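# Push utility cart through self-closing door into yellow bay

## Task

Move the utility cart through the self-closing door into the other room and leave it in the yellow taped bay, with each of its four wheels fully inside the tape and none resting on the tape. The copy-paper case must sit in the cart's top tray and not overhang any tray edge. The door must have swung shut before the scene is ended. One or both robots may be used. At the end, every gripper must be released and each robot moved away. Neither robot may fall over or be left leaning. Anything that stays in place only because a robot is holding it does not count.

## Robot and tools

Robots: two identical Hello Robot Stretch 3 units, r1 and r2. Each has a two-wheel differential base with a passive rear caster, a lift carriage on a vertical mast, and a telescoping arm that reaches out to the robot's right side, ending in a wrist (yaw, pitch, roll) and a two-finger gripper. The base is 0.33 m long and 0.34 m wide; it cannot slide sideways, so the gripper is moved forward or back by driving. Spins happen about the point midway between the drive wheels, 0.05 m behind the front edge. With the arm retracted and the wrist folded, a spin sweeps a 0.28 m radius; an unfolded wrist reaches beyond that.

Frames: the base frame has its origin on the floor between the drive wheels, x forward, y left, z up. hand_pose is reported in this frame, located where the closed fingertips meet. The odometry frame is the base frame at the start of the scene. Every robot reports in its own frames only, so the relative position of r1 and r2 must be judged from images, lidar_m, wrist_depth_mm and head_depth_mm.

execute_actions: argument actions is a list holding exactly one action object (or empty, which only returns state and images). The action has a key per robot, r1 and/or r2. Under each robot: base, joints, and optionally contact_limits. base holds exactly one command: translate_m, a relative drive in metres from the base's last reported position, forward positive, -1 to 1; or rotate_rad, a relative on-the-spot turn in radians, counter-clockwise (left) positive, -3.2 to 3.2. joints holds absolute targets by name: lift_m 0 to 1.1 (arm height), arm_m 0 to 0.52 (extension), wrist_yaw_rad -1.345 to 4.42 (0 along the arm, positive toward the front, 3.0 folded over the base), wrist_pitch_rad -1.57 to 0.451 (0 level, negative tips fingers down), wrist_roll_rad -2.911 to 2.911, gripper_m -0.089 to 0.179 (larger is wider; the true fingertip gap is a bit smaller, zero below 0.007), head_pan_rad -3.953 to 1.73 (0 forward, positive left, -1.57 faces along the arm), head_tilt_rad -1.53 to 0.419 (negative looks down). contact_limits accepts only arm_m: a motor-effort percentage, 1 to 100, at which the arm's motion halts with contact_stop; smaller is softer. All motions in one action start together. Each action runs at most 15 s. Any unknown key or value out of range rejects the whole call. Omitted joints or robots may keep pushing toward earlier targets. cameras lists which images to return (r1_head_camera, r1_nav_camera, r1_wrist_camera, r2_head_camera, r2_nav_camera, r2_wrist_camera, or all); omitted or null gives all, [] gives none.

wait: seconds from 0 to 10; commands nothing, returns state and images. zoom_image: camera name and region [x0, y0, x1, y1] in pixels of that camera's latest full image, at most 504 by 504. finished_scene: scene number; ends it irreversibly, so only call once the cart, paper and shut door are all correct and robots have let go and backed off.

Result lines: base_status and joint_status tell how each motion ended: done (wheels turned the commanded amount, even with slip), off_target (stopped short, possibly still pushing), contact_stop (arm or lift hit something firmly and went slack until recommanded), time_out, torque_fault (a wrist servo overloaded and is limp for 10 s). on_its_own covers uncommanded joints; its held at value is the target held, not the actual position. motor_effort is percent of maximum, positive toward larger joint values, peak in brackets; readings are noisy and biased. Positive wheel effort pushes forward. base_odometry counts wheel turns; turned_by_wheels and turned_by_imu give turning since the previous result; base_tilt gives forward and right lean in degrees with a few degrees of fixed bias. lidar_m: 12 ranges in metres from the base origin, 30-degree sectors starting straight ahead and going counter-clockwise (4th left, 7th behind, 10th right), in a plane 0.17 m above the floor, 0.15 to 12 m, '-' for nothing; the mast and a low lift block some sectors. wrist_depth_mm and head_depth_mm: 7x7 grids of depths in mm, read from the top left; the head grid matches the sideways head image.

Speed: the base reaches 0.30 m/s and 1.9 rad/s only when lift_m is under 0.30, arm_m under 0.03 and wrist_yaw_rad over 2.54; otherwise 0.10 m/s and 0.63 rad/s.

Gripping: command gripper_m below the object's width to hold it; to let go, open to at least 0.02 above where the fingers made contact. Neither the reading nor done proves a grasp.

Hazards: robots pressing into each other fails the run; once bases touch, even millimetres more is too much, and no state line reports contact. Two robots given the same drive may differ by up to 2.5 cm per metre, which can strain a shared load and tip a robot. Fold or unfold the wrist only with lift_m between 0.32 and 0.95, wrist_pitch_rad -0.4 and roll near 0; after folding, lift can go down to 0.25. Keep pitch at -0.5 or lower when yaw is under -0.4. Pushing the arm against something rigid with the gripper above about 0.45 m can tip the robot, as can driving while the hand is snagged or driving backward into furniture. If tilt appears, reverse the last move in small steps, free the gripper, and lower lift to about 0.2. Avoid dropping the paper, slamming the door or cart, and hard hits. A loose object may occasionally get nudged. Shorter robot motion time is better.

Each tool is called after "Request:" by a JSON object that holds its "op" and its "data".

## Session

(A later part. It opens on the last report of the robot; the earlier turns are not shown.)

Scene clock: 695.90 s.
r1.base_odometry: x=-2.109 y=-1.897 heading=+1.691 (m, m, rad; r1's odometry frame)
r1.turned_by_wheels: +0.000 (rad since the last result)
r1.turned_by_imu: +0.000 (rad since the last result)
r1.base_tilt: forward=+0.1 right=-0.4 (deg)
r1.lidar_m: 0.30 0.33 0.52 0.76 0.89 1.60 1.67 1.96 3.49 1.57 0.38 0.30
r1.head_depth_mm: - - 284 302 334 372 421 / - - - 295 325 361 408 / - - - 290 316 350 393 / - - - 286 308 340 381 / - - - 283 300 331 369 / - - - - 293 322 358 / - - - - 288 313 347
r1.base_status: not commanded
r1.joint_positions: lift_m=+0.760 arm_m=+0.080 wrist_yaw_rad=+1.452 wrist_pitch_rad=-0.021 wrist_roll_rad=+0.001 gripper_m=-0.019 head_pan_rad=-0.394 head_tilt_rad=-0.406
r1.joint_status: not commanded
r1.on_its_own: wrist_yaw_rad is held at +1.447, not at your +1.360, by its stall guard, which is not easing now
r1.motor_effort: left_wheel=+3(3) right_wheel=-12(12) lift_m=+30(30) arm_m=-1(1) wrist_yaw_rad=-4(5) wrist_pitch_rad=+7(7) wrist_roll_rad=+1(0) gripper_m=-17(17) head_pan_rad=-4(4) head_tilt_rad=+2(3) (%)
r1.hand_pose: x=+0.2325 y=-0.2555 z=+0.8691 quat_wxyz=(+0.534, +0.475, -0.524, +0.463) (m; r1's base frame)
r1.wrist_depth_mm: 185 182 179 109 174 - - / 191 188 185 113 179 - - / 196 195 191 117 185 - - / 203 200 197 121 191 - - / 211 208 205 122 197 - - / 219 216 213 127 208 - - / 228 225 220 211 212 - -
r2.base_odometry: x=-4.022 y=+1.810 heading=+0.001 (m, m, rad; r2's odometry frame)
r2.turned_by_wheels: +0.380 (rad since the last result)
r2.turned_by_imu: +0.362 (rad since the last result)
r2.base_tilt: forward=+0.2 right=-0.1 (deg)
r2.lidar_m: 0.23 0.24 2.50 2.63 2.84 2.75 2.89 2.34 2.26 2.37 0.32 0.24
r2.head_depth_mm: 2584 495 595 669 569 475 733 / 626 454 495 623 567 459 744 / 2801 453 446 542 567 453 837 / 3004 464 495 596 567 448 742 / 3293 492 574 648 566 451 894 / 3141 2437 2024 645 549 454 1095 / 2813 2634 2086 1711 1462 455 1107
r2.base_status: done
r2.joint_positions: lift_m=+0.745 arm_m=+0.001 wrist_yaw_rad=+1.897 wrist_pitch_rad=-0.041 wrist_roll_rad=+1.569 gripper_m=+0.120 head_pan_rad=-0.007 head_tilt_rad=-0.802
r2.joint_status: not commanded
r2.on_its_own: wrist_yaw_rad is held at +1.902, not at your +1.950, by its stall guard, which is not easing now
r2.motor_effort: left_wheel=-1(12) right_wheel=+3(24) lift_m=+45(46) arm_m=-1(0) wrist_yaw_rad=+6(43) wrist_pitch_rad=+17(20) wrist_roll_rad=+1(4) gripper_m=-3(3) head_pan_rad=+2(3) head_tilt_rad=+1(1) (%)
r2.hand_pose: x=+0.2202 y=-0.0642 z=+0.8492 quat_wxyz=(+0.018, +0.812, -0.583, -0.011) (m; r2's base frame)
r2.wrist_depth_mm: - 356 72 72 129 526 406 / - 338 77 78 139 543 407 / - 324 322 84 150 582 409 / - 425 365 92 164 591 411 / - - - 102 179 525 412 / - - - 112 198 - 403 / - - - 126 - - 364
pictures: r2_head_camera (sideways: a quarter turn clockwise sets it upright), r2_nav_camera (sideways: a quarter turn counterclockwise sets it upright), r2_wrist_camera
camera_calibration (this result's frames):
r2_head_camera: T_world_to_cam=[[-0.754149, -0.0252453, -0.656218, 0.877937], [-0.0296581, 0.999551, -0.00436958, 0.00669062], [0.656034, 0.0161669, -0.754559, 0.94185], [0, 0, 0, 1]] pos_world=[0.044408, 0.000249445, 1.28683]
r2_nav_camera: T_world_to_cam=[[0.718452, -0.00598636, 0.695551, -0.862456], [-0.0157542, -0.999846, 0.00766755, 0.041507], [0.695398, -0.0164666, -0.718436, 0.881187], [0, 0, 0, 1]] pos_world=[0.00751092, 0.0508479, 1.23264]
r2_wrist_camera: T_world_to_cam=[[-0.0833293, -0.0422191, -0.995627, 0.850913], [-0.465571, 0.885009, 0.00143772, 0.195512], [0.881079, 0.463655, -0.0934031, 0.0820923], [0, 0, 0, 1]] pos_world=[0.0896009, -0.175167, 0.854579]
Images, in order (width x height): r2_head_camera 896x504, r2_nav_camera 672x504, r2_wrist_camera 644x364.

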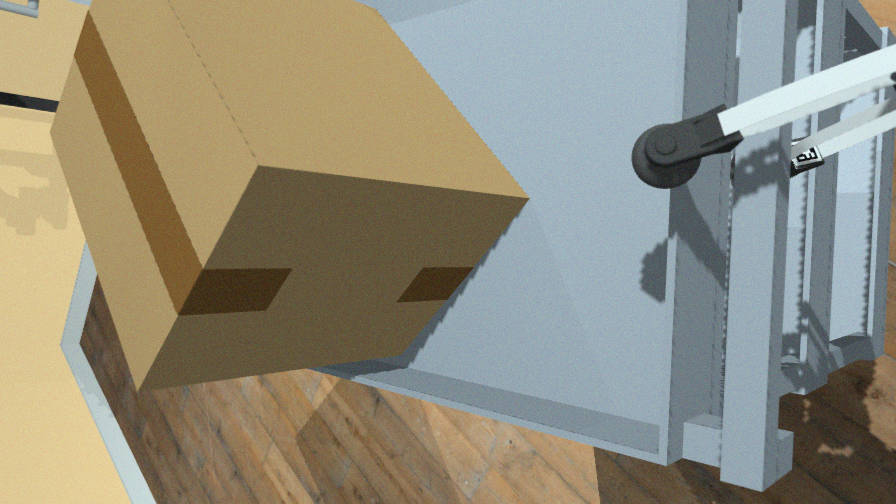

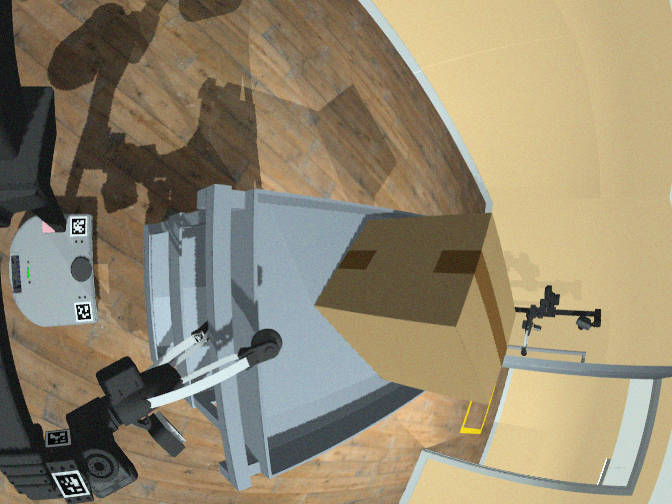

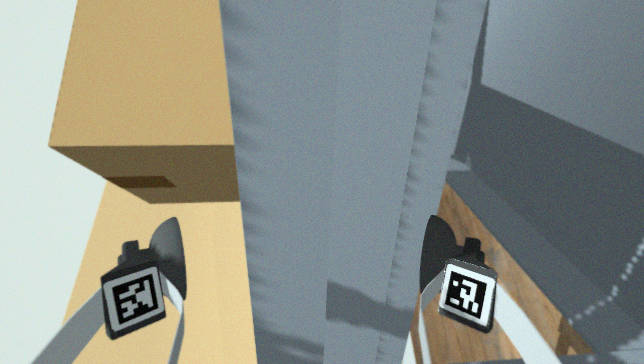

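Request:
{"op": "execute_actions", "data": {"actions": [{"r2":{"base":{"translate_m":-0.035}}}], "cameras": []}}

Request:
{"op": "execute_actions", "data": {"actions": [{"r2":{"joints":{"gripper_m":-0.032}}}], "cameras": ["r2_wrist_camera"]}}

Request:
{"op": "execute_actions", "data": {"actions": [{"r2":{"base":{"rotate_rad":-0.55}}}], "cameras": ["r2_nav_camera"]}}

Request:
{"op": "execute_actions", "data": {"actions": [{"r2":{"base":{"translate_m":-0.6}}}], "cameras": ["r2_nav_camera","r2_head_camera"]}}

Scene clock: 697.60 s.
r1.base_odometry: x=-2.109 y=-1.897 heading=+1.691 (m, m, rad; r1's odometry frame)
r1.turned_by_wheels: +0.000 (rad since the last result)
r1.turned_by_imu: +0.000 (rad since the last result)
r1.base_tilt: forward=+0.0 right=-0.4 (deg)
r1.lidar_m: 0.30 0.33 0.52 0.76 0.89 1.60 1.67 1.96 3.50 1.57 0.38 0.30
r1.head_depth_mm: - - 284 302 334 373 421 / - - - 295 324 361 407 / - - - 290 316 350 394 / - - - 286 308 340 380 / - - - 283 300 331 369 / - - - - 293 321 358 / - - - - 288 313 347
r1.base_status: not commanded
r1.joint_positions: lift_m=+0.760 arm_m=+0.080 wrist_yaw_rad=+1.452 wrist_pitch_rad=-0.021 wrist_roll_rad=+0.001 gripper_m=-0.019 head_pan_rad=-0.394 head_tilt_rad=-0.406
r1.joint_status: not commanded
r1.on_its_own: wrist_yaw_rad is held at +1.447, not at your +1.360, by its stall guard, which is not easing now
r1.motor_effort: left_wheel=+3(3) right_wheel=-12(12) lift_m=+30(30) arm_m=-1(1) wrist_yaw_rad=-5(4) wrist_pitch_rad=+7(7) wrist_roll_rad=+1(1) gripper_m=-17(16) head_pan_rad=-4(5) head_tilt_rad=+2(3) (%)
r1.hand_pose: x=+0.2325 y=-0.2555 z=+0.8691 quat_wxyz=(+0.534, +0.475, -0.524, +0.463) (m; r1's base frame)
r1.wrist_depth_mm: 185 182 179 109 174 - - / 190 188 185 113 179 - - / 197 194 191 117 185 - - / 204 201 198 121 191 - - / 211 208 204 123 197 - - / 219 216 212 127 208 - - / 227 225 220 211 213 - -
r2.base_odometry: x=-4.057 y=+1.810 heading=+0.001 (m, m, rad; r2's odometry frame)
r2.turned_by_wheels: +0.000 (rad since the last result)
r2.turned_by_imu: +0.000 (rad since the last result)
r2.base_tilt: forward=+0.1 right=-0.1 (deg)
r2.lidar_m: 0.27 0.28 2.53 2.64 2.80 2.72 2.86 2.32 2.25 2.35 0.37 0.27
r2.head_depth_mm: 1788 518 666 670 569 472 911 / 628 473 552 652 568 475 953 / 623 453 486 592 567 431 1002 / 3047 481 537 629 566 484 1001 / 3271 522 623 664 565 489 966 / 3058 2538 2079 648 553 491 1109 / 2854 2660 2070 1711 1461 1226 1124
r2.base_status: done
r2.joint_positions: lift_m=+0.745 arm_m=+0.001 wrist_yaw_rad=+1.899 wrist_pitch_rad=-0.026 wrist_roll_rad=+1.569 gripper_m=+0.120 head_pan_rad=-0.007 head_tilt_rad=-0.802
r2.joint_status: not commanded
r2.on_its_own: wrist_yaw_rad is held at +1.902, not at your +1.950, by its stall guard, which is not easing now
r2.motor_effort: left_wheel=-1(8) right_wheel=+2(2) lift_m=+45(45) arm_m=+0(0) wrist_yaw_rad=+2(6) wrist_pitch_rad=+11(17) wrist_roll_rad=+0(0) gripper_m=-1(4) head_pan_rad=+4(3) head_tilt_rad=+1(1) (%)
r2.hand_pose: x=+0.2205 y=-0.0636 z=+0.8531 quat_wxyz=(+0.012, +0.813, -0.582, -0.007) (m; r2's base frame)
r2.wrist_depth_mm: - 387 385 105 161 591 416 / - 365 371 114 174 598 417 / - 354 360 122 190 602 420 / - - 518 133 210 587 419 / - - - 146 227 540 419 / - - - 162 251 - 402 / - - - 182 308 319 323
pictures: none
No camera images: the call's "cameras" was empty. Leave "cameras" out to get every camera's image.

Scene clock: 699.70 s.
r1.base_odometry: x=-2.109 y=-1.897 heading=+1.691 (m, m, rad; r1's odometry frame)
r1.turned_by_wheels: +0.000 (rad since the last result)
r1.turned_by_imu: +0.000 (rad since the last result)
r1.base_tilt: forward=+0.1 right=-0.4 (deg)
r1.lidar_m: 0.30 0.33 0.52 0.76 0.89 1.60 1.67 1.97 3.48 1.57 0.38 0.31
r1.head_depth_mm: - - 284 302 333 372 422 / - - - 295 324 361 408 / - - - 290 316 350 394 / - - - 286 308 340 381 / - - - 283 299 331 369 / - - - - 293 322 358 / - - - - 288 313 347
r1.base_status: not commanded
r1.joint_positions: lift_m=+0.760 arm_m=+0.080 wrist_yaw_rad=+1.452 wrist_pitch_rad=-0.021 wrist_roll_rad=+0.001 gripper_m=-0.019 head_pan_rad=-0.394 head_tilt_rad=-0.406
r1.joint_status: not commanded
r1.on_its_own: wrist_yaw_rad is held at +1.447, not at your +1.360, by its stall guard, which is not easing now
r1.motor_effort: left_wheel=+3(4) right_wheel=-12(12) lift_m=+30(30) arm_m=-1(1) wrist_yaw_rad=-5(4) wrist_pitch_rad=+7(7) wrist_roll_rad=+1(1) gripper_m=-16(16) head_pan_rad=-4(4) head_tilt_rad=+3(3) (%)
r1.hand_pose: x=+0.2325 y=-0.2555 z=+0.8691 quat_wxyz=(+0.534, +0.475, -0.524, +0.463) (m; r1's base frame)
r1.wrist_depth_mm: 184 182 179 109 174 - - / 191 188 185 113 179 - - / 197 194 191 117 185 - - / 204 201 198 120 191 - - / 212 208 204 123 197 - - / 218 216 212 127 208 - - / 227 224 220 212 213 - -
r2.base_odometry: x=-4.057 y=+1.810 heading=+0.001 (m, m, rad; r2's odometry frame)
r2.turned_by_wheels: +0.000 (rad since the last result)
r2.turned_by_imu: +0.001 (rad since the last result)
r2.base_tilt: forward=+0.2 right=-0.1 (deg)
r2.lidar_m: 0.26 0.27 2.53 2.65 2.80 2.72 2.84 2.32 2.25 2.35 0.36 0.27
r2.head_depth_mm: 1780 516 659 670 569 464 912 / 626 472 545 652 568 468 925 / 623 452 482 585 566 472 1000 / 3034 478 535 624 567 476 999 / 3300 517 617 664 565 480 947 / 3122 2538 2075 646 547 472 1108 / 2827 2616 2069 1725 1459 1208 1127
r2.base_status: not commanded
r2.joint_positions: lift_m=+0.745 arm_m=+0.001 wrist_yaw_rad=+1.896 wrist_pitch_rad=-0.016 wrist_roll_rad=+1.569 gripper_m=-0.030 head_pan_rad=-0.007 head_tilt_rad=-0.802
r2.joint_status: all done
r2.on_its_own: wrist_yaw_rad is held at +1.902, not at your +1.950, by its stall guard, which is not easing now
r2.motor_effort: left_wheel=-3(3) right_wheel=-9(11) lift_m=+45(45) arm_m=-1(1) wrist_yaw_rad=+6(6) wrist_pitch_rad=+7(11) wrist_roll_rad=+0(0) gripper_m=-32(99) head_pan_rad=+3(4) head_tilt_rad=+1(1) (%)
r2.hand_pose: x=+0.2210 y=-0.0640 z=+0.8557 quat_wxyz=(+0.008, +0.812, -0.583, -0.004) (m; r2's base frame)
r2.wrist_depth_mm: - 390 391 101 157 603 425 / - 366 370 108 168 613 425 / - 355 358 117 183 611 430 / - - 506 127 201 578 430 / - - - 139 226 553 427 / - - - 150 - - 398 / - - - 213 301 316 319
pictures: r2_wrist_camera
camera_calibration (this result's frames):
r2_wrist_camera: T_world_to_cam=[[-0.059422, -0.0335571, -0.997669, 0.854493], [-0.465288, 0.885157, -0.00205975, 0.198644], [0.883162, 0.464081, -0.0682115, 0.0599269], [0, 0, 0, 1]] pos_world=[0.0902773, -0.174968, 0.856998]
Images, in order (width x height): r2_wrist_camera 644x364.

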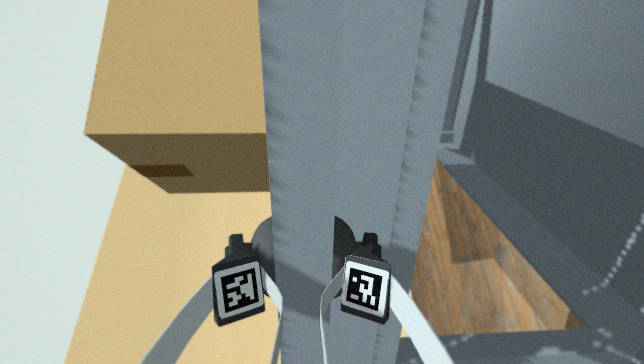

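Scene clock: 702.07 s.
r1.base_odometry: x=-2.109 y=-1.897 heading=+1.691 (m, m, rad; r1's odometry frame)
r1.turned_by_wheels: +0.000 (rad since the last result)
r1.turned_by_imu: +0.000 (rad since the last result)
r1.base_tilt: forward=+0.1 right=-0.5 (deg)
r1.lidar_m: 0.30 0.33 0.52 0.76 0.89 1.60 1.67 1.96 3.49 1.60 0.38 0.30
r1.head_depth_mm: - - 284 302 334 372 421 / - - - 295 325 361 408 / - - - 290 316 350 394 / - - - 286 308 340 381 / - - - 283 300 330 369 / - - - - 293 322 358 / - - - - 288 313 347
r1.base_status: not commanded
r1.joint_positions: lift_m=+0.760 arm_m=+0.080 wrist_yaw_rad=+1.452 wrist_pitch_rad=-0.021 wrist_roll_rad=+0.001 gripper_m=-0.019 head_pan_rad=-0.394 head_tilt_rad=-0.406
r1.joint_status: not commanded
r1.on_its_own: wrist_yaw_rad is held at +1.447, not at your +1.360, by its stall guard, which is not easing now
r1.motor_effort: left_wheel=+4(3) right_wheel=-12(12) lift_m=+30(30) arm_m=-1(1) wrist_yaw_rad=-5(5) wrist_pitch_rad=+7(7) wrist_roll_rad=+1(1) gripper_m=-17(17) head_pan_rad=-5(5) head_tilt_rad=+3(3) (%)
r1.hand_pose: x=+0.2325 y=-0.2555 z=+0.8691 quat_wxyz=(+0.534, +0.475, -0.524, +0.463) (m; r1's base frame)
r1.wrist_depth_mm: 184 183 179 109 174 - - / 190 188 185 113 179 - - / 197 194 191 117 185 - - / 205 201 198 121 192 - - / 211 208 205 123 197 - - / 219 217 212 127 208 - - / 228 225 220 211 212 - -
r2.base_odometry: x=-4.057 y=+1.810 heading=-0.549 (m, m, rad; r2's odometry frame)
r2.turned_by_wheels: -0.550 (rad since the last result)
r2.turned_by_imu: -0.529 (rad since the last result)
r2.base_tilt: forward=+0.2 right=-0.1 (deg)
r2.lidar_m: 0.20 0.18 0.18 2.52 2.64 2.81 2.72 2.84 2.33 2.25 2.35 0.30
r2.head_depth_mm: 2684 2686 2096 1732 552 1282 1132 / 2689 2655 2097 635 559 1007 1165 / 3633 2673 2083 667 567 476 1095 / 3615 2648 762 665 567 464 929 / 3593 2450 731 649 566 492 386 / 1946 478 467 506 554 491 404 / 2590 448 394 480 552 489 405
r2.base_status: done
r2.joint_positions: lift_m=+0.745 arm_m=+0.001 wrist_yaw_rad=+1.962 wrist_pitch_rad=-0.016 wrist_roll_rad=+1.569 gripper_m=-0.020 head_pan_rad=-0.007 head_tilt_rad=-0.802
r2.joint_status: not commanded
r2.on_its_own: gripper_m is held at -0.022, not at your -0.032, by its stall guard, which is still easing
r2.motor_effort: left_wheel=+2(13) right_wheel=-1(23) lift_m=+45(45) arm_m=+1(0) wrist_yaw_rad=+1(52) wrist_pitch_rad=+7(7) wrist_roll_rad=+0(0) gripper_m=-26(32) head_pan_rad=+3(3) head_tilt_rad=+1(1) (%)
r2.hand_pose: x=+0.2151 y=-0.0482 z=+0.8558 quat_wxyz=(+0.007, +0.831, -0.556, -0.004) (m; r2's base frame)
r2.wrist_depth_mm: - - - 166 - - 396 / - - - 163 - 572 426 / - - - 160 226 620 423 / - - 494 156 221 612 429 / - 412 420 152 217 622 426 / - 383 - 149 802 622 428 / - - 465 147 207 578 430
pictures: r2_nav_camera (sideways: a quarter turn counterclockwise sets it upright)
camera_calibration (this result's frames):
r2_nav_camera: T_world_to_cam=[[0.718452, -0.00598672, 0.695551, -0.862456], [-0.0157547, -0.999846, 0.00766755, 0.041507], [0.695399, -0.0164669, -0.718436, 0.881187], [0, 0, 0, 1]] pos_world=[0.00751096, 0.0508479, 1.23264]
Images, in order (width x height): r2_nav_camera 672x504.

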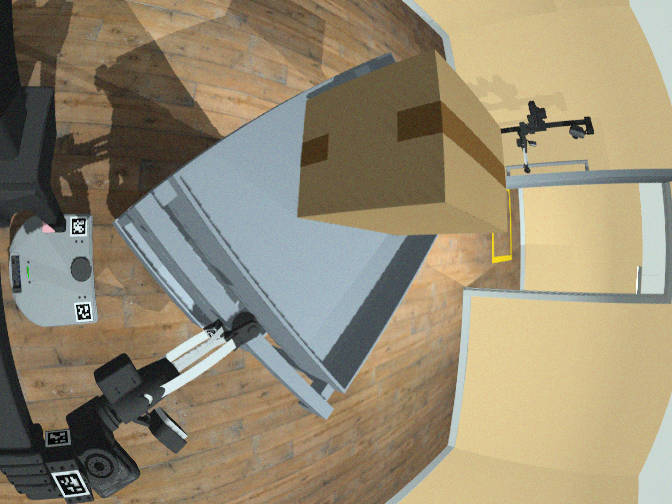

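Scene clock: 709.40 s.
r1.base_odometry: x=-2.109 y=-1.897 heading=+1.691 (m, m, rad; r1's odometry frame)
r1.turned_by_wheels: +0.000 (rad since the last result)
r1.turned_by_imu: +0.001 (rad since the last result)
r1.base_tilt: forward=+0.1 right=-0.4 (deg)
r1.lidar_m: 0.30 0.33 0.52 0.76 0.89 1.60 1.67 1.96 3.50 1.61 0.38 0.30
r1.head_depth_mm: - - 284 303 334 373 421 / - - - 295 324 361 408 / - - - 290 316 350 394 / - - - 286 308 340 380 / - - - 283 300 330 369 / - - - - 293 321 358 / - - - - 288 313 347
r1.base_status: not commanded
r1.joint_positions: lift_m=+0.760 arm_m=+0.080 wrist_yaw_rad=+1.452 wrist_pitch_rad=-0.021 wrist_roll_rad=+0.001 gripper_m=-0.019 head_pan_rad=-0.394 head_tilt_rad=-0.406
r1.joint_status: not commanded
r1.on_its_own: wrist_yaw_rad is held at +1.447, not at your +1.360, by its stall guard, which is not easing now
r1.motor_effort: left_wheel=+3(3) right_wheel=-12(12) lift_m=+30(30) arm_m=-1(1) wrist_yaw_rad=-5(5) wrist_pitch_rad=+7(7) wrist_roll_rad=+1(1) gripper_m=-17(17) head_pan_rad=-4(4) head_tilt_rad=+3(3) (%)
r1.hand_pose: x=+0.2325 y=-0.2555 z=+0.8691 quat_wxyz=(+0.534, +0.475, -0.524, +0.463) (m; r1's base frame)
r1.wrist_depth_mm: 184 183 179 109 173 - - / 190 188 185 113 179 - - / 197 194 191 117 185 - - / 204 200 197 121 191 - - / 211 208 204 122 198 - - / 220 216 213 127 209 - - / 228 224 220 212 212 - -
r2.base_odometry: x=-4.569 y=+2.123 heading=-0.549 (m, m, rad; r2's odometry frame)
r2.turned_by_wheels: +0.000 (rad since the last result)
r2.turned_by_imu: +0.000 (rad since the last result)
r2.base_tilt: forward=+0.2 right=-0.1 (deg)
r2.lidar_m: 0.74 0.85 2.62 2.54 2.65 2.19 2.12 2.21 2.32 2.24 2.34 3.25
r2.head_depth_mm: 3193 2675 2100 1738 1471 1280 1134 / 3165 1039 2024 1734 1467 1287 1156 / 3292 1021 1265 1477 1467 1322 1115 / 3588 1029 1286 1415 1401 1276 1129 / 891 955 887 1119 1378 1275 1124 / 840 943 1211 1421 1436 1276 1129 / 848 945 1365 1630 1460 1273 1126
r2.base_status: done
r2.joint_positions: lift_m=+0.745 arm_m=+0.001 wrist_yaw_rad=+1.960 wrist_pitch_rad=-0.016 wrist_roll_rad=+1.570 gripper_m=-0.018 head_pan_rad=-0.007 head_tilt_rad=-0.802
r2.joint_status: not commanded
r2.on_its_own: gripper_m is held at -0.018, not at your -0.032, by its stall guard, which is not easing now
r2.motor_effort: left_wheel=+2(7) right_wheel=-1(19) lift_m=+44(45) arm_m=+1(1) wrist_yaw_rad=+4(35) wrist_pitch_rad=+7(7) wrist_roll_rad=+0(0) gripper_m=-12(26) head_pan_rad=+3(3) head_tilt_rad=+2(1) (%)
r2.hand_pose: x=+0.2153 y=-0.0485 z=+0.8558 quat_wxyz=(+0.007, +0.831, -0.557, -0.004) (m; r2's base frame)
r2.wrist_depth_mm: - - - - - - 834 / - - - - - - 830 / - - 978 724 955 740 758 / - - - - - - 955 / - - - - - - 933 / - - - - - - 965 / - - - - - - 975
pictures: r2_head_camera (sideways: a quarter turn clockwise sets it upright), r2_nav_camera (sideways: a quarter turn counterclockwise sets it upright)
camera_calibration (this result's frames):
r2_head_camera: T_world_to_cam=[[-0.754146, -0.0252466, -0.656221, 0.877941], [-0.0296597, 0.999551, -0.00436972, 0.00669081], [0.656036, 0.0161679, -0.754556, 0.941847], [0, 0, 0, 1]] pos_world=[0.044408, 0.000249506, 1.28683]
r2_nav_camera: T_world_to_cam=[[0.718449, -0.00598518, 0.695554, -0.86246], [-0.0157526, -0.999847, 0.00766752, 0.0415071], [0.695401, -0.0164655, -0.718433, 0.881184], [0, 0, 0, 1]] pos_world=[0.0075111, 0.0508479, 1.23264]
Images, in order (width x height): r2_head_camera 896x504, r2_nav_camera 672x504.

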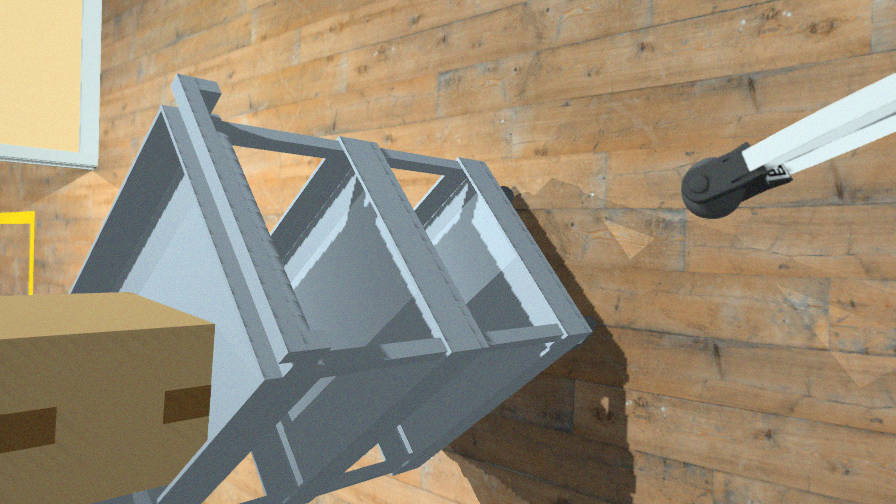

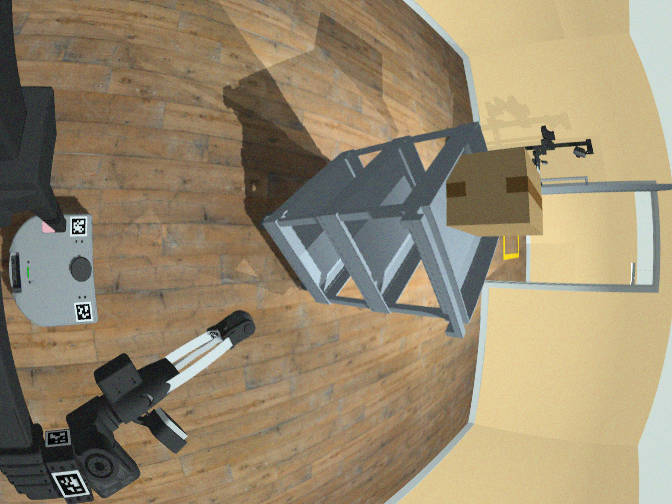

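Request:
{"op": "execute_actions", "data": {"actions": [{"r2":{"joints":{"wrist_roll_rad":0,"wrist_pitch_rad":-0.4,"gripper_m":-0.02},"base":{"rotate_rad":0.6}}}], "cameras": []}}

Request:
{"op": "execute_actions", "data": {"actions": [{"r2":{"joints":{"wrist_yaw_rad":3.0},"base":{"rotate_rad":0.6}}}], "cameras": []}}

Request:
{"op": "execute_actions", "data": {"actions": [{"r2":{"joints":{"lift_m":0.25},"base":{"rotate_rad":0.3}}}], "cameras": []}}

Request:
{"op": "execute_actions", "data": {"actions": [{"r2":{"base":{"translate_m":1.0}}}], "cameras": []}}

Request:
{"op": "execute_actions", "data": {"actions": [{"r2":{"base":{"rotate_rad":-1.57},"joints":{"head_pan_rad":-1.2,"head_tilt_rad":-0.8}}}], "cameras": ["r2_nav_camera","r2_head_camera"]}}

Scene clock: 711.90 s.
r1.base_odometry: x=-2.109 y=-1.897 heading=+1.691 (m, m, rad; r1's odometry frame)
r1.turned_by_wheels: +0.000 (rad since the last result)
r1.turned_by_imu: +0.000 (rad since the last result)
r1.base_tilt: forward=+0.1 right=-0.4 (deg)
r1.lidar_m: 0.30 0.33 0.51 0.76 0.89 1.60 1.67 1.96 3.49 1.61 0.37 0.31
r1.head_depth_mm: - - 284 302 334 372 422 / - - - 295 325 361 407 / - - - 290 316 351 394 / - - - 286 308 340 381 / - - - 283 300 331 369 / - - - - 293 322 358 / - - - - 289 313 347
r1.base_status: not commanded
r1.joint_positions: lift_m=+0.760 arm_m=+0.080 wrist_yaw_rad=+1.452 wrist_pitch_rad=-0.021 wrist_roll_rad=+0.001 gripper_m=-0.019 head_pan_rad=-0.394 head_tilt_rad=-0.406
r1.joint_status: not commanded
r1.on_its_own: wrist_yaw_rad is held at +1.447, not at your +1.360, by its stall guard, which is not easing now
r1.motor_effort: left_wheel=+3(3) right_wheel=-12(12) lift_m=+30(30) arm_m=-1(1) wrist_yaw_rad=-5(5) wrist_pitch_rad=+7(7) wrist_roll_rad=+1(1) gripper_m=-17(17) head_pan_rad=-4(4) head_tilt_rad=+3(3) (%)
r1.hand_pose: x=+0.2325 y=-0.2555 z=+0.8691 quat_wxyz=(+0.534, +0.475, -0.524, +0.463) (m; r1's base frame)
r1.wrist_depth_mm: 184 182 178 109 173 - - / 191 188 185 113 179 - - / 198 194 191 117 185 - - / 204 201 198 120 191 - - / 212 208 205 123 198 - - / 219 216 211 127 208 - - / 228 224 219 212 213 - -
r2.base_odometry: x=-4.569 y=+2.123 heading=+0.051 (m, m, rad; r2's odometry frame)
r2.turned_by_wheels: +0.600 (rad since the last result)
r2.turned_by_imu: +0.600 (rad since the last result)
r2.base_tilt: forward=+0.2 right=-0.1 (deg)
r2.lidar_m: 1.05 2.57 2.54 2.71 2.15 2.12 2.27 2.27 2.24 2.40 0.99 0.74
r2.head_depth_mm: 1177 933 907 1008 1333 1287 1137 / 3390 2391 1381 1474 1366 1282 1140 / 3495 2645 2106 1730 1476 1279 1111 / 3425 2637 2099 1723 1457 1280 1129 / 3238 2628 2088 1730 1464 1277 1131 / 2958 2623 2088 1714 1460 1269 1126 / 2685 2611 2079 1710 1465 1271 1123
r2.base_status: done
r2.joint_positions: lift_m=+0.745 arm_m=+0.001 wrist_yaw_rad=+1.960 wrist_pitch_rad=-0.413 wrist_roll_rad=+0.004 gripper_m=-0.019 head_pan_rad=-0.007 head_tilt_rad=-0.802
r2.joint_status: all done
r2.motor_effort: left_wheel=-1(5) right_wheel=+2(5) lift_m=+44(44) arm_m=+1(1) wrist_yaw_rad=+3(3) wrist_pitch_rad=+6(6) wrist_roll_rad=-2(3) gripper_m=-12(28) head_pan_rad=+4(2) head_tilt_rad=+0(1) (%)
r2.hand_pose: x=+0.1868 y=-0.0604 z=+0.7593 quat_wxyz=(+0.506, +0.657, -0.266, +0.493) (m; r2's base frame)
r2.wrist_depth_mm: - - - - - - 463 / - - - - - - - / - - - - - 959 926 / - - - - - 726 746 / - - - - - - 633 / - - - - - 864 900 / 936 938 919 940 957 890 771
pictures: none
No camera images: the call's "cameras" was empty. Leave "cameras" out to get every camera's image.

Scene clock: 713.80 s.
r1.base_odometry: x=-2.109 y=-1.897 heading=+1.691 (m, m, rad; r1's odometry frame)
r1.turned_by_wheels: +0.000 (rad since the last result)
r1.turned_by_imu: +0.000 (rad since the last result)
r1.base_tilt: forward=+0.1 right=-0.4 (deg)
r1.lidar_m: 0.30 0.33 0.51 0.76 0.89 1.60 1.67 1.96 3.51 1.61 0.38 0.31
r1.head_depth_mm: - - 284 302 333 373 421 / - - - 294 324 361 407 / - - - 290 316 350 394 / - - - 286 307 340 381 / - - - 283 300 331 369 / - - - - 293 322 358 / - - - - 289 313 347
r1.base_status: not commanded
r1.joint_positions: lift_m=+0.760 arm_m=+0.080 wrist_yaw_rad=+1.452 wrist_pitch_rad=-0.021 wrist_roll_rad=+0.001 gripper_m=-0.019 head_pan_rad=-0.394 head_tilt_rad=-0.406
r1.joint_status: not commanded
r1.on_its_own: wrist_yaw_rad is held at +1.447, not at your +1.360, by its stall guard, which is not easing now
r1.motor_effort: left_wheel=+3(3) right_wheel=-12(12) lift_m=+30(30) arm_m=-1(1) wrist_yaw_rad=-5(4) wrist_pitch_rad=+7(7) wrist_roll_rad=+1(0) gripper_m=-16(18) head_pan_rad=-4(5) head_tilt_rad=+3(3) (%)
r1.hand_pose: x=+0.2325 y=-0.2555 z=+0.8691 quat_wxyz=(+0.534, +0.475, -0.524, +0.463) (m; r1's base frame)
r1.wrist_depth_mm: 185 182 180 109 174 - - / 191 188 185 113 180 - - / 197 194 192 117 185 - - / 204 201 197 120 191 - - / 212 208 204 123 197 - - / 218 217 212 127 208 - - / 227 224 220 211 213 - -
r2.base_odometry: x=-4.569 y=+2.123 heading=+0.651 (m, m, rad; r2's odometry frame)
r2.turned_by_wheels: +0.600 (rad since the last result)
r2.turned_by_imu: +0.600 (rad since the last result)
r2.base_tilt: forward=+0.1 right=-0.1 (deg)
r2.lidar_m: 2.55 2.53 2.59 2.13 2.12 2.35 2.26 2.24 2.49 0.91 0.74 3.12
r2.head_depth_mm: 2583 2680 2111 1731 1471 1282 1132 / 2494 2687 2108 1738 1467 1283 1134 / 2427 2610 2092 1735 1467 1281 1136 / 2354 2543 2098 1730 1472 1279 1131 / 2267 2481 2095 1727 1466 1273 1127 / 2203 2437 2079 1718 1462 1271 1127 / 2140 2353 2073 1707 1462 1268 1126
r2.base_status: done
r2.joint_positions: lift_m=+0.745 arm_m=+0.001 wrist_yaw_rad=+2.997 wrist_pitch_rad=-0.413 wrist_roll_rad=+0.004 gripper_m=-0.019 head_pan_rad=-0.007 head_tilt_rad=-0.802
r2.joint_status: all done
r2.motor_effort: left_wheel=-1(6) right_wheel=+2(7) lift_m=+44(45) arm_m=+1(1) wrist_yaw_rad=+3(0) wrist_pitch_rad=+6(6) wrist_roll_rad=-1(2) gripper_m=-12(12) head_pan_rad=+3(3) head_tilt_rad=+1(1) (%)
r2.hand_pose: x=+0.0112 y=+0.0769 z=+0.7592 quat_wxyz=(+0.195, +0.702, +0.094, +0.679) (m; r2's base frame)
r2.wrist_depth_mm: - - - - - - - / - - - - - - - / - - - - - - - / - - - - - - - / - - - - - - - / - - - - - - - / 930 915 943 929 921 947 941
pictures: none
No camera images: the call's "cameras" was empty. Leave "cameras" out to get every camera's image.

Scene clock: 719.13 s.
r1.base_odometry: x=-2.109 y=-1.897 heading=+1.691 (m, m, rad; r1's odometry frame)
r1.turned_by_wheels: +0.000 (rad since the last result)
r1.turned_by_imu: +0.001 (rad since the last result)
r1.base_tilt: forward=+0.1 right=-0.5 (deg)
r1.lidar_m: 0.30 0.33 0.51 0.76 0.89 1.60 1.67 1.96 3.48 1.60 0.38 0.30
r1.head_depth_mm: - - 284 302 334 372 421 / - - - 295 324 361 408 / - - - 290 316 350 394 / - - - 286 308 340 381 / - - - 283 300 331 369 / - - - - 293 322 358 / - - - - 289 313 347
r1.base_status: not commanded
r1.joint_positions: lift_m=+0.760 arm_m=+0.080 wrist_yaw_rad=+1.452 wrist_pitch_rad=-0.021 wrist_roll_rad=+0.001 gripper_m=-0.019 head_pan_rad=-0.394 head_tilt_rad=-0.406
r1.joint_status: not commanded
r1.on_its_own: wrist_yaw_rad is held at +1.447, not at your +1.360, by its stall guard, which is not easing now
r1.motor_effort: left_wheel=+3(3) right_wheel=-13(12) lift_m=+30(30) arm_m=-1(1) wrist_yaw_rad=-4(4) wrist_pitch_rad=+7(7) wrist_roll_rad=+1(1) gripper_m=-16(18) head_pan_rad=-4(5) head_tilt_rad=+3(3) (%)
r1.hand_pose: x=+0.2325 y=-0.2555 z=+0.8691 quat_wxyz=(+0.534, +0.475, -0.524, +0.463) (m; r1's base frame)
r1.wrist_depth_mm: 185 182 179 109 175 - - / 190 188 185 113 179 - - / 197 194 192 116 186 - - / 204 201 198 120 191 - - / 211 208 205 122 197 - - / 219 216 212 127 209 - - / 228 223 218 211 212 - -
r2.base_odometry: x=-4.569 y=+2.123 heading=+0.951 (m, m, rad; r2's odometry frame)
r2.turned_by_wheels: +0.300 (rad since the last result)
r2.turned_by_imu: +0.301 (rad since the last result)
r2.base_tilt: forward=+0.2 right=-0.1 (deg)
r2.lidar_m: 2.53 2.61 2.22 2.12 2.18 2.35 2.24 2.30 3.08 0.74 0.76 2.67
r2.head_depth_mm: 2222 2480 2108 1732 1475 1289 1132 / 2227 2465 2094 1731 1470 1279 1131 / 2229 2463 2096 1720 1470 1280 1130 / 2206 2471 2095 1727 1470 1281 1129 / 2214 2438 2088 1713 1464 1274 1124 / 2207 2462 2087 1728 1466 1271 1127 / 2190 2451 2057 1716 1452 1271 1131
r2.base_status: done
r2.joint_positions: lift_m=+0.251 arm_m=+0.001 wrist_yaw_rad=+2.997 wrist_pitch_rad=-0.414 wrist_roll_rad=+0.004 gripper_m=-0.019 head_pan_rad=-0.007 head_tilt_rad=-0.802
r2.joint_status: all done
r2.motor_effort: left_wheel=-1(6) right_wheel=+2(5) lift_m=+15(39) arm_m=+1(1) wrist_yaw_rad=+3(3) wrist_pitch_rad=+6(6) wrist_roll_rad=-1(1) gripper_m=-12(12) head_pan_rad=+3(2) head_tilt_rad=+0(0) (%)
r2.hand_pose: x=+0.0111 y=+0.0768 z=+0.2642 quat_wxyz=(+0.195, +0.702, +0.095, +0.679) (m; r2's base frame)
r2.wrist_depth_mm: - - - - - - - / - - - - - - - / 883 - 895 885 890 907 917 / 680 - 677 686 698 684 698 / 553 543 567 584 562 563 563 / 472 - - - 467 475 475 / - - - - 406 405 408
pictures: none
No camera images: the call's "cameras" was empty. Leave "cameras" out to get every camera's image.

Scene clock: 724.07 s.
r1.base_odometry: x=-2.109 y=-1.897 heading=+1.691 (m, m, rad; r1's odometry frame)
r1.turned_by_wheels: +0.000 (rad since the last result)
r1.turned_by_imu: +0.000 (rad since the last result)
r1.base_tilt: forward=+0.1 right=-0.4 (deg)
r1.lidar_m: 0.30 0.33 0.52 0.76 0.89 1.60 1.67 1.96 2.87 1.61 0.38 0.30
r1.head_depth_mm: - - 284 302 334 373 421 / - - - 295 324 361 408 / - - - 290 316 351 394 / - - - 286 308 340 381 / - - - 283 300 331 369 / - - - - 292 322 358 / - - - - 288 313 348
r1.base_status: not commanded
r1.joint_positions: lift_m=+0.760 arm_m=+0.080 wrist_yaw_rad=+1.452 wrist_pitch_rad=-0.021 wrist_roll_rad=+0.001 gripper_m=-0.019 head_pan_rad=-0.394 head_tilt_rad=-0.406
r1.joint_status: not commanded
r1.on_its_own: wrist_yaw_rad is held at +1.447, not at your +1.360, by its stall guard, which is not easing now
r1.motor_effort: left_wheel=+3(3) right_wheel=-12(12) lift_m=+30(30) arm_m=-1(1) wrist_yaw_rad=-4(5) wrist_pitch_rad=+7(7) wrist_roll_rad=+1(1) gripper_m=-16(18) head_pan_rad=-5(5) head_tilt_rad=+3(3) (%)
r1.hand_pose: x=+0.2325 y=-0.2555 z=+0.8691 quat_wxyz=(+0.534, +0.475, -0.524, +0.463) (m; r1's base frame)
r1.wrist_depth_mm: 185 182 179 109 174 - - / 191 188 185 113 179 - - / 197 194 191 117 185 - - / 204 201 197 121 191 - - / 211 208 205 123 197 - - / 219 216 212 127 208 - - / 228 224 220 211 213 - -
r2.base_odometry: x=-3.988 y=+2.937 heading=+0.951 (m, m, rad; r2's odometry frame)
r2.turned_by_wheels: +0.000 (rad since the last result)
r2.turned_by_imu: +0.004 (rad since the last result)
r2.base_tilt: forward=+0.2 right=-0.1 (deg)
r2.lidar_m: 1.52 1.57 2.09 2.16 2.22 2.96 3.24 1.09 1.10 2.72 2.25 1.60
r2.head_depth_mm: 1334 1530 1787 1727 1479 1282 1135 / 1315 1525 1790 1732 1465 1278 1133 / 1314 1523 1790 1732 1469 1279 1132 / 1307 1521 1775 1718 1460 1274 1132 / 1305 1515 1765 1722 1471 1276 1129 / 1297 1513 1767 1713 1463 1271 1125 / 1296 1501 1753 1715 1454 1269 1128
r2.base_status: done
r2.joint_positions: lift_m=+0.251 arm_m=+0.001 wrist_yaw_rad=+2.998 wrist_pitch_rad=-0.414 wrist_roll_rad=+0.004 gripper_m=-0.019 head_pan_rad=-0.007 head_tilt_rad=-0.802
r2.joint_status: not commanded
r2.motor_effort: left_wheel=-1(8) right_wheel=+1(8) lift_m=+15(15) arm_m=+1(1) wrist_yaw_rad=+2(2) wrist_pitch_rad=+6(6) wrist_roll_rad=-1(1) gripper_m=-11(12) head_pan_rad=+3(3) head_tilt_rad=+1(1) (%)
r2.hand_pose: x=+0.0109 y=+0.0768 z=+0.2642 quat_wxyz=(+0.195, +0.702, +0.095, +0.679) (m; r2's base frame)
r2.wrist_depth_mm: - - - - - - - / - - - - - - - / 867 - 894 906 909 914 920 / 675 - 683 679 696 685 691 / 555 540 568 582 567 559 563 / 475 - - - 471 470 475 / - - - - 407 411 409
pictures: none
No camera images: the call's "cameras" was empty. Leave "cameras" out to get every camera's image.

Scene clock: 726.20 s.
r1.base_odometry: x=-2.109 y=-1.897 heading=+1.691 (m, m, rad; r1's odometry frame)
r1.turned_by_wheels: +0.000 (rad since the last result)
r1.turned_by_imu: +0.000 (rad since the last result)
r1.base_tilt: forward=+0.1 right=-0.4 (deg)
r1.lidar_m: 0.30 0.33 0.51 0.76 0.89 1.60 1.67 1.96 2.86 1.61 0.38 0.30
r1.head_depth_mm: - - 284 302 334 372 421 / - - - 295 324 361 407 / - - - 290 315 350 394 / - - - 286 308 340 381 / - - - 283 300 331 369 / - - - - 293 322 358 / - - - - 289 313 347
r1.base_status: not commanded
r1.joint_positions: lift_m=+0.760 arm_m=+0.080 wrist_yaw_rad=+1.452 wrist_pitch_rad=-0.021 wrist_roll_rad=+0.001 gripper_m=-0.019 head_pan_rad=-0.394 head_tilt_rad=-0.406
r1.joint_status: not commanded
r1.on_its_own: wrist_yaw_rad is held at +1.447, not at your +1.360, by its stall guard, which is not easing now
r1.motor_effort: left_wheel=+3(3) right_wheel=-12(12) lift_m=+30(30) arm_m=-1(1) wrist_yaw_rad=-5(4) wrist_pitch_rad=+7(7) wrist_roll_rad=+1(1) gripper_m=-16(16) head_pan_rad=-4(4) head_tilt_rad=+3(2) (%)
r1.hand_pose: x=+0.2325 y=-0.2555 z=+0.8691 quat_wxyz=(+0.534, +0.475, -0.524, +0.463) (m; r1's base frame)
r1.wrist_depth_mm: 184 182 179 109 174 - - / 190 188 186 113 180 - - / 196 194 191 117 185 - - / 204 202 197 121 191 - - / 211 208 205 123 197 - - / 218 216 212 127 208 - - / 227 224 219 211 213 - -
r2.base_odometry: x=-3.988 y=+2.937 heading=-0.619 (m, m, rad; r2's odometry frame)
r2.turned_by_wheels: -1.570 (rad since the last result)
r2.turned_by_imu: -1.562 (rad since the last result)
r2.base_tilt: forward=+0.2 right=-0.1 (deg)
r2.lidar_m: 2.72 2.27 1.60 1.52 1.56 2.07 2.16 2.22 2.92 3.25 1.09 1.10
r2.head_depth_mm: 2715 2665 2099 1734 1474 1284 1131 / 2823 2640 2101 1717 1468 1278 1129 / 2951 2656 2100 1725 1469 1278 1129 / 3021 2641 2091 1720 1464 1276 1130 / 3142 2666 2069 1728 1467 1277 1127 / 3206 2624 2066 1682 1461 1268 1125 / 3220 1478 1324 1554 1452 1267 1128
r2.base_status: done
r2.joint_positions: lift_m=+0.251 arm_m=+0.001 wrist_yaw_rad=+2.998 wrist_pitch_rad=-0.414 wrist_roll_rad=+0.004 gripper_m=-0.019 head_pan_rad=-1.193 head_tilt_rad=-0.802
r2.joint_status: all done
r2.motor_effort: left_wheel=+1(14) right_wheel=-1(7) lift_m=+15(15) arm_m=+1(1) wrist_yaw_rad=+2(2) wrist_pitch_rad=+6(6) wrist_roll_rad=-1(2) gripper_m=-11(12) head_pan_rad=-4(42) head_tilt_rad=+0(0) (%)
r2.hand_pose: x=+0.0109 y=+0.0768 z=+0.2642 quat_wxyz=(+0.195, +0.702, +0.095, +0.679) (m; r2's base frame)
r2.wrist_depth_mm: - - - - - - - / - - - - - - - / 867 - 901 898 911 910 905 / 683 - 687 683 687 699 696 / 554 550 567 583 560 559 564 / 475 - - - 474 477 471 / - - - - 407 408 412
pictures: r2_head_camera (sideways: a quarter turn clockwise sets it upright), r2_nav_camera (sideways: a quarter turn counterclockwise sets it upright)
camera_calibration (this result's frames):
r2_head_camera: T_world_to_cam=[[-0.306313, 0.689589, -0.656231, 0.875222], [0.915423, 0.402469, -0.0043702, 0.000926417], [0.261099, -0.602068, -0.754547, 0.944245], [0, 0, 0, 1]] pos_world=[0.0207024, -0.0354168, 1.28683]
r2_nav_camera: T_world_to_cam=[[0.263971, -0.668215, 0.695563, -0.8597], [-0.932734, -0.360485, 0.0076674, 0.0471008], [0.245616, -0.650799, -0.718424, 0.883916], [0, 0, 0, 1]] pos_world=[0.053764, 0.0177664, 1.23264]
Images, in order (width x height): r2_head_camera 896x504, r2_nav_camera 672x504.

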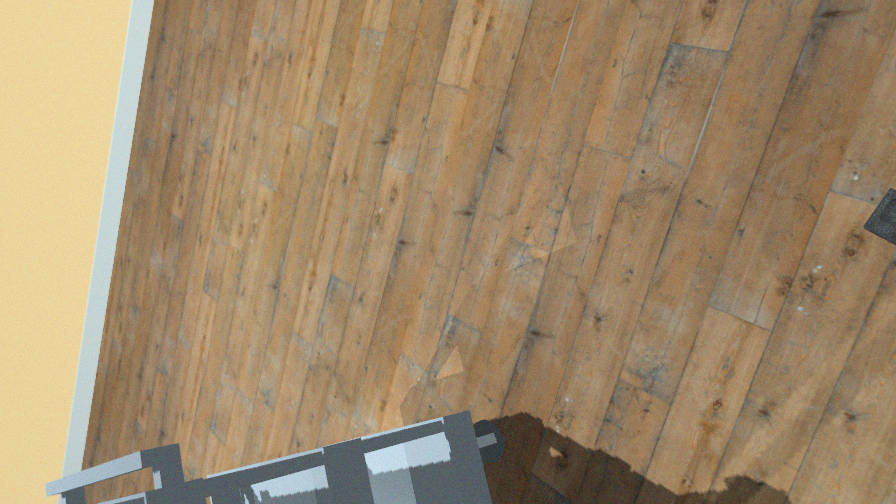

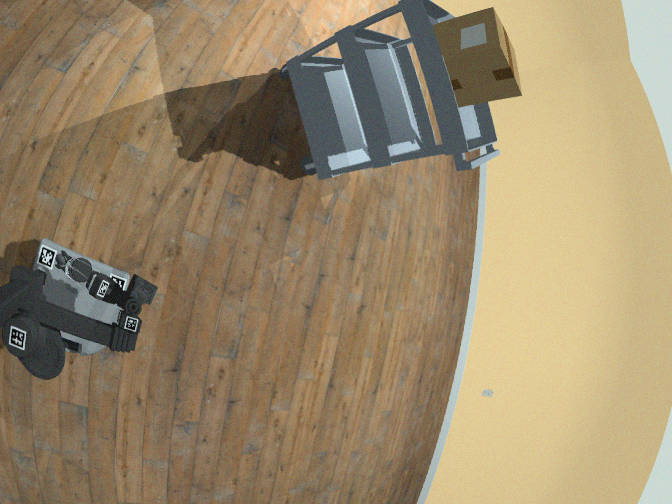

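Request:
{"op": "execute_actions", "data": {"actions": [{"r2":{"base":{"translate_m":0.8}}}], "cameras": []}}

Request:
{"op": "execute_actions", "data": {"actions": [{"r2":{"joints":{"lift_m":0.45}}}], "cameras": []}}

Request:
{"op": "execute_actions", "data": {"actions": [{"r2":{"joints":{"lift_m":0.725,"wrist_yaw_rad":1.5,"head_pan_rad":-1.57}}}], "cameras": ["r2_nav_camera","r2_head_camera"]}}

Scene clock: 730.83 s.
r1.base_odometry: x=-2.109 y=-1.897 heading=+1.691 (m, m, rad; r1's odometry frame)
r1.turned_by_wheels: +0.000 (rad since the last result)
r1.turned_by_imu: +0.000 (rad since the last result)
r1.base_tilt: forward=+0.1 right=-0.4 (deg)
r1.lidar_m: 0.30 0.33 0.52 0.76 0.89 1.60 1.67 1.97 2.06 1.60 0.37 0.30
r1.head_depth_mm: - - 284 303 334 373 422 / - - - 295 325 361 407 / - - - 290 316 350 394 / - - - 286 307 340 381 / - - - 283 300 331 369 / - - - - 293 322 358 / - - - - 288 313 347
r1.base_status: not commanded
r1.joint_positions: lift_m=+0.760 arm_m=+0.080 wrist_yaw_rad=+1.452 wrist_pitch_rad=-0.021 wrist_roll_rad=+0.001 gripper_m=-0.019 head_pan_rad=-0.394 head_tilt_rad=-0.406
r1.joint_status: not commanded
r1.on_its_own: wrist_yaw_rad is held at +1.447, not at your +1.360, by its stall guard, which is not easing now
r1.motor_effort: left_wheel=+3(3) right_wheel=-12(13) lift_m=+30(30) arm_m=-1(1) wrist_yaw_rad=-5(4) wrist_pitch_rad=+7(7) wrist_roll_rad=+0(0) gripper_m=-17(17) head_pan_rad=-5(4) head_tilt_rad=+3(2) (%)
r1.hand_pose: x=+0.2325 y=-0.2555 z=+0.8691 quat_wxyz=(+0.534, +0.475, -0.524, +0.463) (m; r1's base frame)
r1.wrist_depth_mm: 185 182 179 109 174 - - / 191 188 185 114 179 - - / 198 194 192 117 185 - - / 204 201 198 121 191 - - / 211 208 204 123 197 - - / 219 216 212 127 209 - - / 228 224 219 211 212 - -
r2.base_odometry: x=-3.337 y=+2.472 heading=-0.619 (m, m, rad; r2's odometry frame)
r2.turned_by_wheels: +0.000 (rad since the last result)
r2.turned_by_imu: +0.004 (rad since the last result)
r2.base_tilt: forward=+0.1 right=-0.1 (deg)
r2.lidar_m: 1.92 2.31 1.64 1.56 1.60 2.13 2.97 3.06 3.39 0.62 0.55 3.17
r2.head_depth_mm: 2693 960 866 1091 1436 1286 1132 / 715 925 789 1099 1328 1277 1132 / 621 629 720 1096 1270 1279 1129 / 620 649 715 1070 1240 1255 1130 / 629 684 769 1041 997 1232 1127 / 651 723 799 774 1374 1268 1129 / 3190 970 1942 1723 1466 1272 1131
r2.base_status: done
r2.joint_positions: lift_m=+0.251 arm_m=+0.001 wrist_yaw_rad=+2.998 wrist_pitch_rad=-0.414 wrist_roll_rad=+0.004 gripper_m=-0.019 head_pan_rad=-1.193 head_tilt_rad=-0.802
r2.joint_status: not commanded
r2.motor_effort: left_wheel=+1(12) right_wheel=-1(5) lift_m=+15(15) arm_m=+1(1) wrist_yaw_rad=+1(3) wrist_pitch_rad=+6(6) wrist_roll_rad=-2(1) gripper_m=-13(12) head_pan_rad=-3(3) head_tilt_rad=+1(1) (%)
r2.hand_pose: x=+0.0109 y=+0.0768 z=+0.2642 quat_wxyz=(+0.195, +0.702, +0.095, +0.679) (m; r2's base frame)
r2.wrist_depth_mm: - - - - - - - / - - - - - - - / 878 - 888 907 912 911 911 / 672 - 692 697 686 692 697 / 547 542 568 587 565 565 563 / 474 - - - 474 470 470 / - - - - 407 408 409
pictures: none
No camera images: the call's "cameras" was empty. Leave "cameras" out to get every camera's image.

Scene clock: 733.50 s.
r1.base_odometry: x=-2.109 y=-1.897 heading=+1.691 (m, m, rad; r1's odometry frame)
r1.turned_by_wheels: +0.000 (rad since the last result)
r1.turned_by_imu: +0.000 (rad since the last result)
r1.base_tilt: forward=+0.1 right=-0.4 (deg)
r1.lidar_m: 0.30 0.33 0.52 0.76 0.89 1.60 1.67 1.96 2.05 1.60 0.38 0.30
r1.head_depth_mm: - - 284 302 334 373 421 / - - - 295 324 361 408 / - - - 290 315 350 394 / - - - 286 308 340 381 / - - - 283 300 330 369 / - - - - 293 322 358 / - - - - 288 313 347
r1.base_status: not commanded
r1.joint_positions: lift_m=+0.760 arm_m=+0.080 wrist_yaw_rad=+1.452 wrist_pitch_rad=-0.021 wrist_roll_rad=+0.001 gripper_m=-0.019 head_pan_rad=-0.394 head_tilt_rad=-0.406
r1.joint_status: not commanded
r1.on_its_own: wrist_yaw_rad is held at +1.447, not at your +1.360, by its stall guard, which is not easing now
r1.motor_effort: left_wheel=+3(3) right_wheel=-12(12) lift_m=+30(30) arm_m=-1(1) wrist_yaw_rad=-5(4) wrist_pitch_rad=+7(7) wrist_roll_rad=+0(0) gripper_m=-17(16) head_pan_rad=-5(5) head_tilt_rad=+3(3) (%)
r1.hand_pose: x=+0.2325 y=-0.2555 z=+0.8691 quat_wxyz=(+0.534, +0.475, -0.524, +0.463) (m; r1's base frame)
r1.wrist_depth_mm: 185 182 179 109 174 - - / 190 188 185 113 179 - - / 197 193 191 117 185 - - / 203 201 198 121 190 - - / 211 209 205 123 197 - - / 220 216 212 127 208 - - / 229 225 220 212 212 - -
r2.base_odometry: x=-3.337 y=+2.472 heading=-0.619 (m, m, rad; r2's odometry frame)
r2.turned_by_wheels: +0.000 (rad since the last result)
r2.turned_by_imu: +0.001 (rad since the last result)
r2.base_tilt: forward=+0.1 right=-0.1 (deg)
r2.lidar_m: 1.91 2.31 1.64 1.56 1.60 2.12 2.96 3.05 3.41 0.62 0.55 3.18
r2.head_depth_mm: 2694 960 866 1088 1440 1284 1133 / 712 926 788 1100 1331 1280 1136 / 622 629 719 1099 1275 1275 1146 / 621 649 716 1069 1249 1255 1150 / 630 685 770 1043 995 1230 1129 / 652 724 799 774 1370 1272 1126 / 3174 974 1952 1713 1455 1268 1129
r2.base_status: not commanded
r2.joint_positions: lift_m=+0.449 arm_m=+0.001 wrist_yaw_rad=+2.998 wrist_pitch_rad=-0.414 wrist_roll_rad=+0.004 gripper_m=-0.019 head_pan_rad=-1.193 head_tilt_rad=-0.802
r2.joint_status: all done
r2.motor_effort: left_wheel=+1(1) right_wheel=-1(1) lift_m=+48(49) arm_m=+1(1) wrist_yaw_rad=+2(1) wrist_pitch_rad=+6(6) wrist_roll_rad=-1(2) gripper_m=-12(12) head_pan_rad=-4(2) head_tilt_rad=+0(1) (%)
r2.hand_pose: x=+0.0109 y=+0.0768 z=+0.4628 quat_wxyz=(+0.195, +0.702, +0.095, +0.679) (m; r2's base frame)
r2.wrist_depth_mm: - - - - - - - / - - - - - - - / - - - - - - - / - - - - - - - / 844 819 864 889 836 847 872 / 706 701 - - 708 715 715 / 611 620 617 619 611 614 621
pictures: none
No camera images: the call's "cameras" was empty. Leave "cameras" out to get every camera's image.

Scene clock: 736.83 s.
r1.base_odometry: x=-2.109 y=-1.897 heading=+1.691 (m, m, rad; r1's odometry frame)
r1.turned_by_wheels: +0.000 (rad since the last result)
r1.turned_by_imu: +0.000 (rad since the last result)
r1.base_tilt: forward=+0.1 right=-0.4 (deg)
r1.lidar_m: 0.30 0.33 0.51 0.76 0.89 1.60 1.67 1.96 2.06 1.61 0.38 0.30
r1.head_depth_mm: - - 284 302 334 373 421 / - - - 295 325 361 407 / - - - 290 315 350 394 / - - - 286 308 340 380 / - - - 282 300 331 369 / - - - - 293 322 358 / - - - - 289 313 348
r1.base_status: not commanded
r1.joint_positions: lift_m=+0.760 arm_m=+0.080 wrist_yaw_rad=+1.452 wrist_pitch_rad=-0.021 wrist_roll_rad=+0.001 gripper_m=-0.019 head_pan_rad=-0.394 head_tilt_rad=-0.406
r1.joint_status: not commanded
r1.on_its_own: wrist_yaw_rad is held at +1.447, not at your +1.360, by its stall guard, which is not easing now
r1.motor_effort: left_wheel=+3(3) right_wheel=-12(12) lift_m=+30(30) arm_m=-1(1) wrist_yaw_rad=-4(5) wrist_pitch_rad=+7(7) wrist_roll_rad=+1(1) gripper_m=-16(17) head_pan_rad=-5(4) head_tilt_rad=+3(3) (%)
r1.hand_pose: x=+0.2325 y=-0.2555 z=+0.8691 quat_wxyz=(+0.534, +0.475, -0.524, +0.463) (m; r1's base frame)
r1.wrist_depth_mm: 185 182 179 109 173 - - / 191 188 186 113 179 - - / 197 195 191 117 185 - - / 204 201 198 121 191 - - / 211 208 204 123 197 - - / 219 217 212 127 209 - - / 228 224 220 211 213 - -
r2.base_odometry: x=-3.337 y=+2.472 heading=-0.619 (m, m, rad; r2's odometry frame)
r2.turned_by_wheels: +0.000 (rad since the last result)
r2.turned_by_imu: +0.001 (rad since the last result)
r2.base_tilt: forward=+0.2 right=-0.1 (deg)
r2.lidar_m: 1.91 2.30 1.64 1.56 1.60 2.13 2.96 3.04 3.39 0.62 0.56 3.17
r2.head_depth_mm: 2837 2666 2082 1727 1473 1302 - / 2834 2668 2109 1723 1470 1298 - / 2818 893 1916 1635 1466 1344 - / 2811 952 892 1143 1379 1297 - / 2766 987 789 1096 1291 1271 - / 688 699 714 1092 1218 1226 - / 614 602 678 1040 949 1171 1127
r2.base_status: not commanded
r2.joint_positions: lift_m=+0.724 arm_m=+0.001 wrist_yaw_rad=+1.503 wrist_pitch_rad=-0.414 wrist_roll_rad=+0.003 gripper_m=-0.019 head_pan_rad=-1.563 head_tilt_rad=-0.802
r2.joint_status: all done
r2.motor_effort: left_wheel=+1(1) right_wheel=-1(1) lift_m=+48(51) arm_m=+2(1) wrist_yaw_rad=-5(5) wrist_pitch_rad=+6(6) wrist_roll_rad=-1(2) gripper_m=-11(12) head_pan_rad=-3(26) head_tilt_rad=+1(0) (%)
r2.hand_pose: x=+0.2029 y=-0.1611 z=+0.7378 quat_wxyz=(+0.605, +0.579, -0.407, +0.365) (m; r2's base frame)
r2.wrist_depth_mm: - - - - - - 284 / - - - - - - 307 / - - - - - - - / - - - - - - 675 / - - - - - 587 563 / - - - - - 456 476 / 891 895 898 927 908 727 390
pictures: r2_head_camera (sideways: a quarter turn clockwise sets it upright), r2_nav_camera (sideways: a quarter turn counterclockwise sets it upright)
camera_calibration (this result's frames):
r2_head_camera: T_world_to_cam=[[-0.0363547, 0.753684, -0.656231, 0.873575], [0.999005, 0.0443829, -0.0043702, 0.000416568], [0.0258317, -0.655737, -0.754547, 0.94568], [0, 0, 0, 1]] pos_world=[0.0069139, -0.0383004, 1.28683]
r2_nav_camera: T_world_to_cam=[[0.00460041, -0.71845, 0.695563, -0.858118], [-0.99997, 0.00102009, 0.0076674, 0.047511], [-0.00621818, -0.695578, -0.718424, 0.885452], [0, 0, 0, 1]] pos_world=[0.0569632, -0.000662698, 1.23264]
Images, in order (width x height): r2_head_camera 896x504, r2_nav_camera 672x504.

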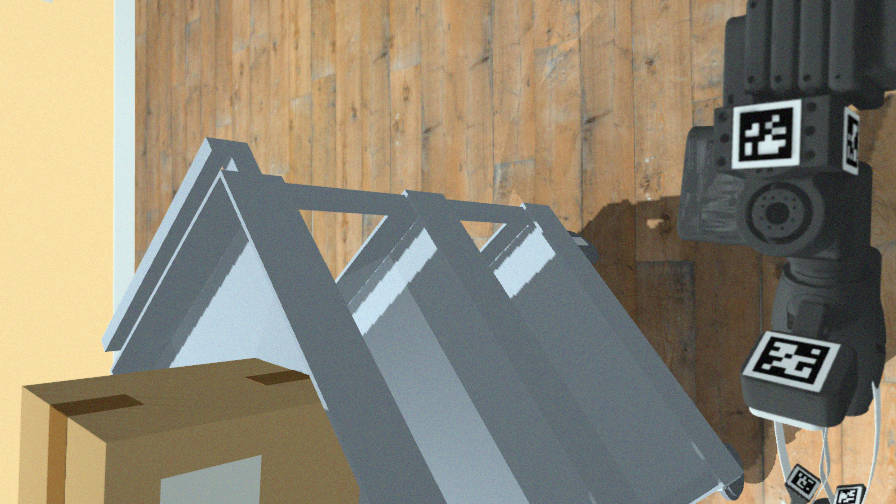

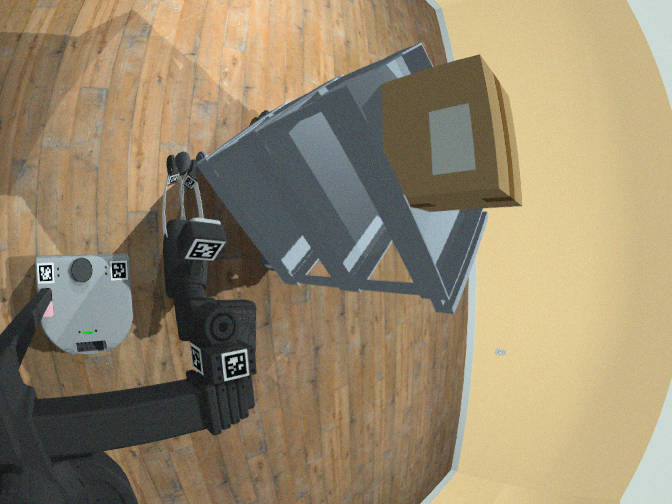

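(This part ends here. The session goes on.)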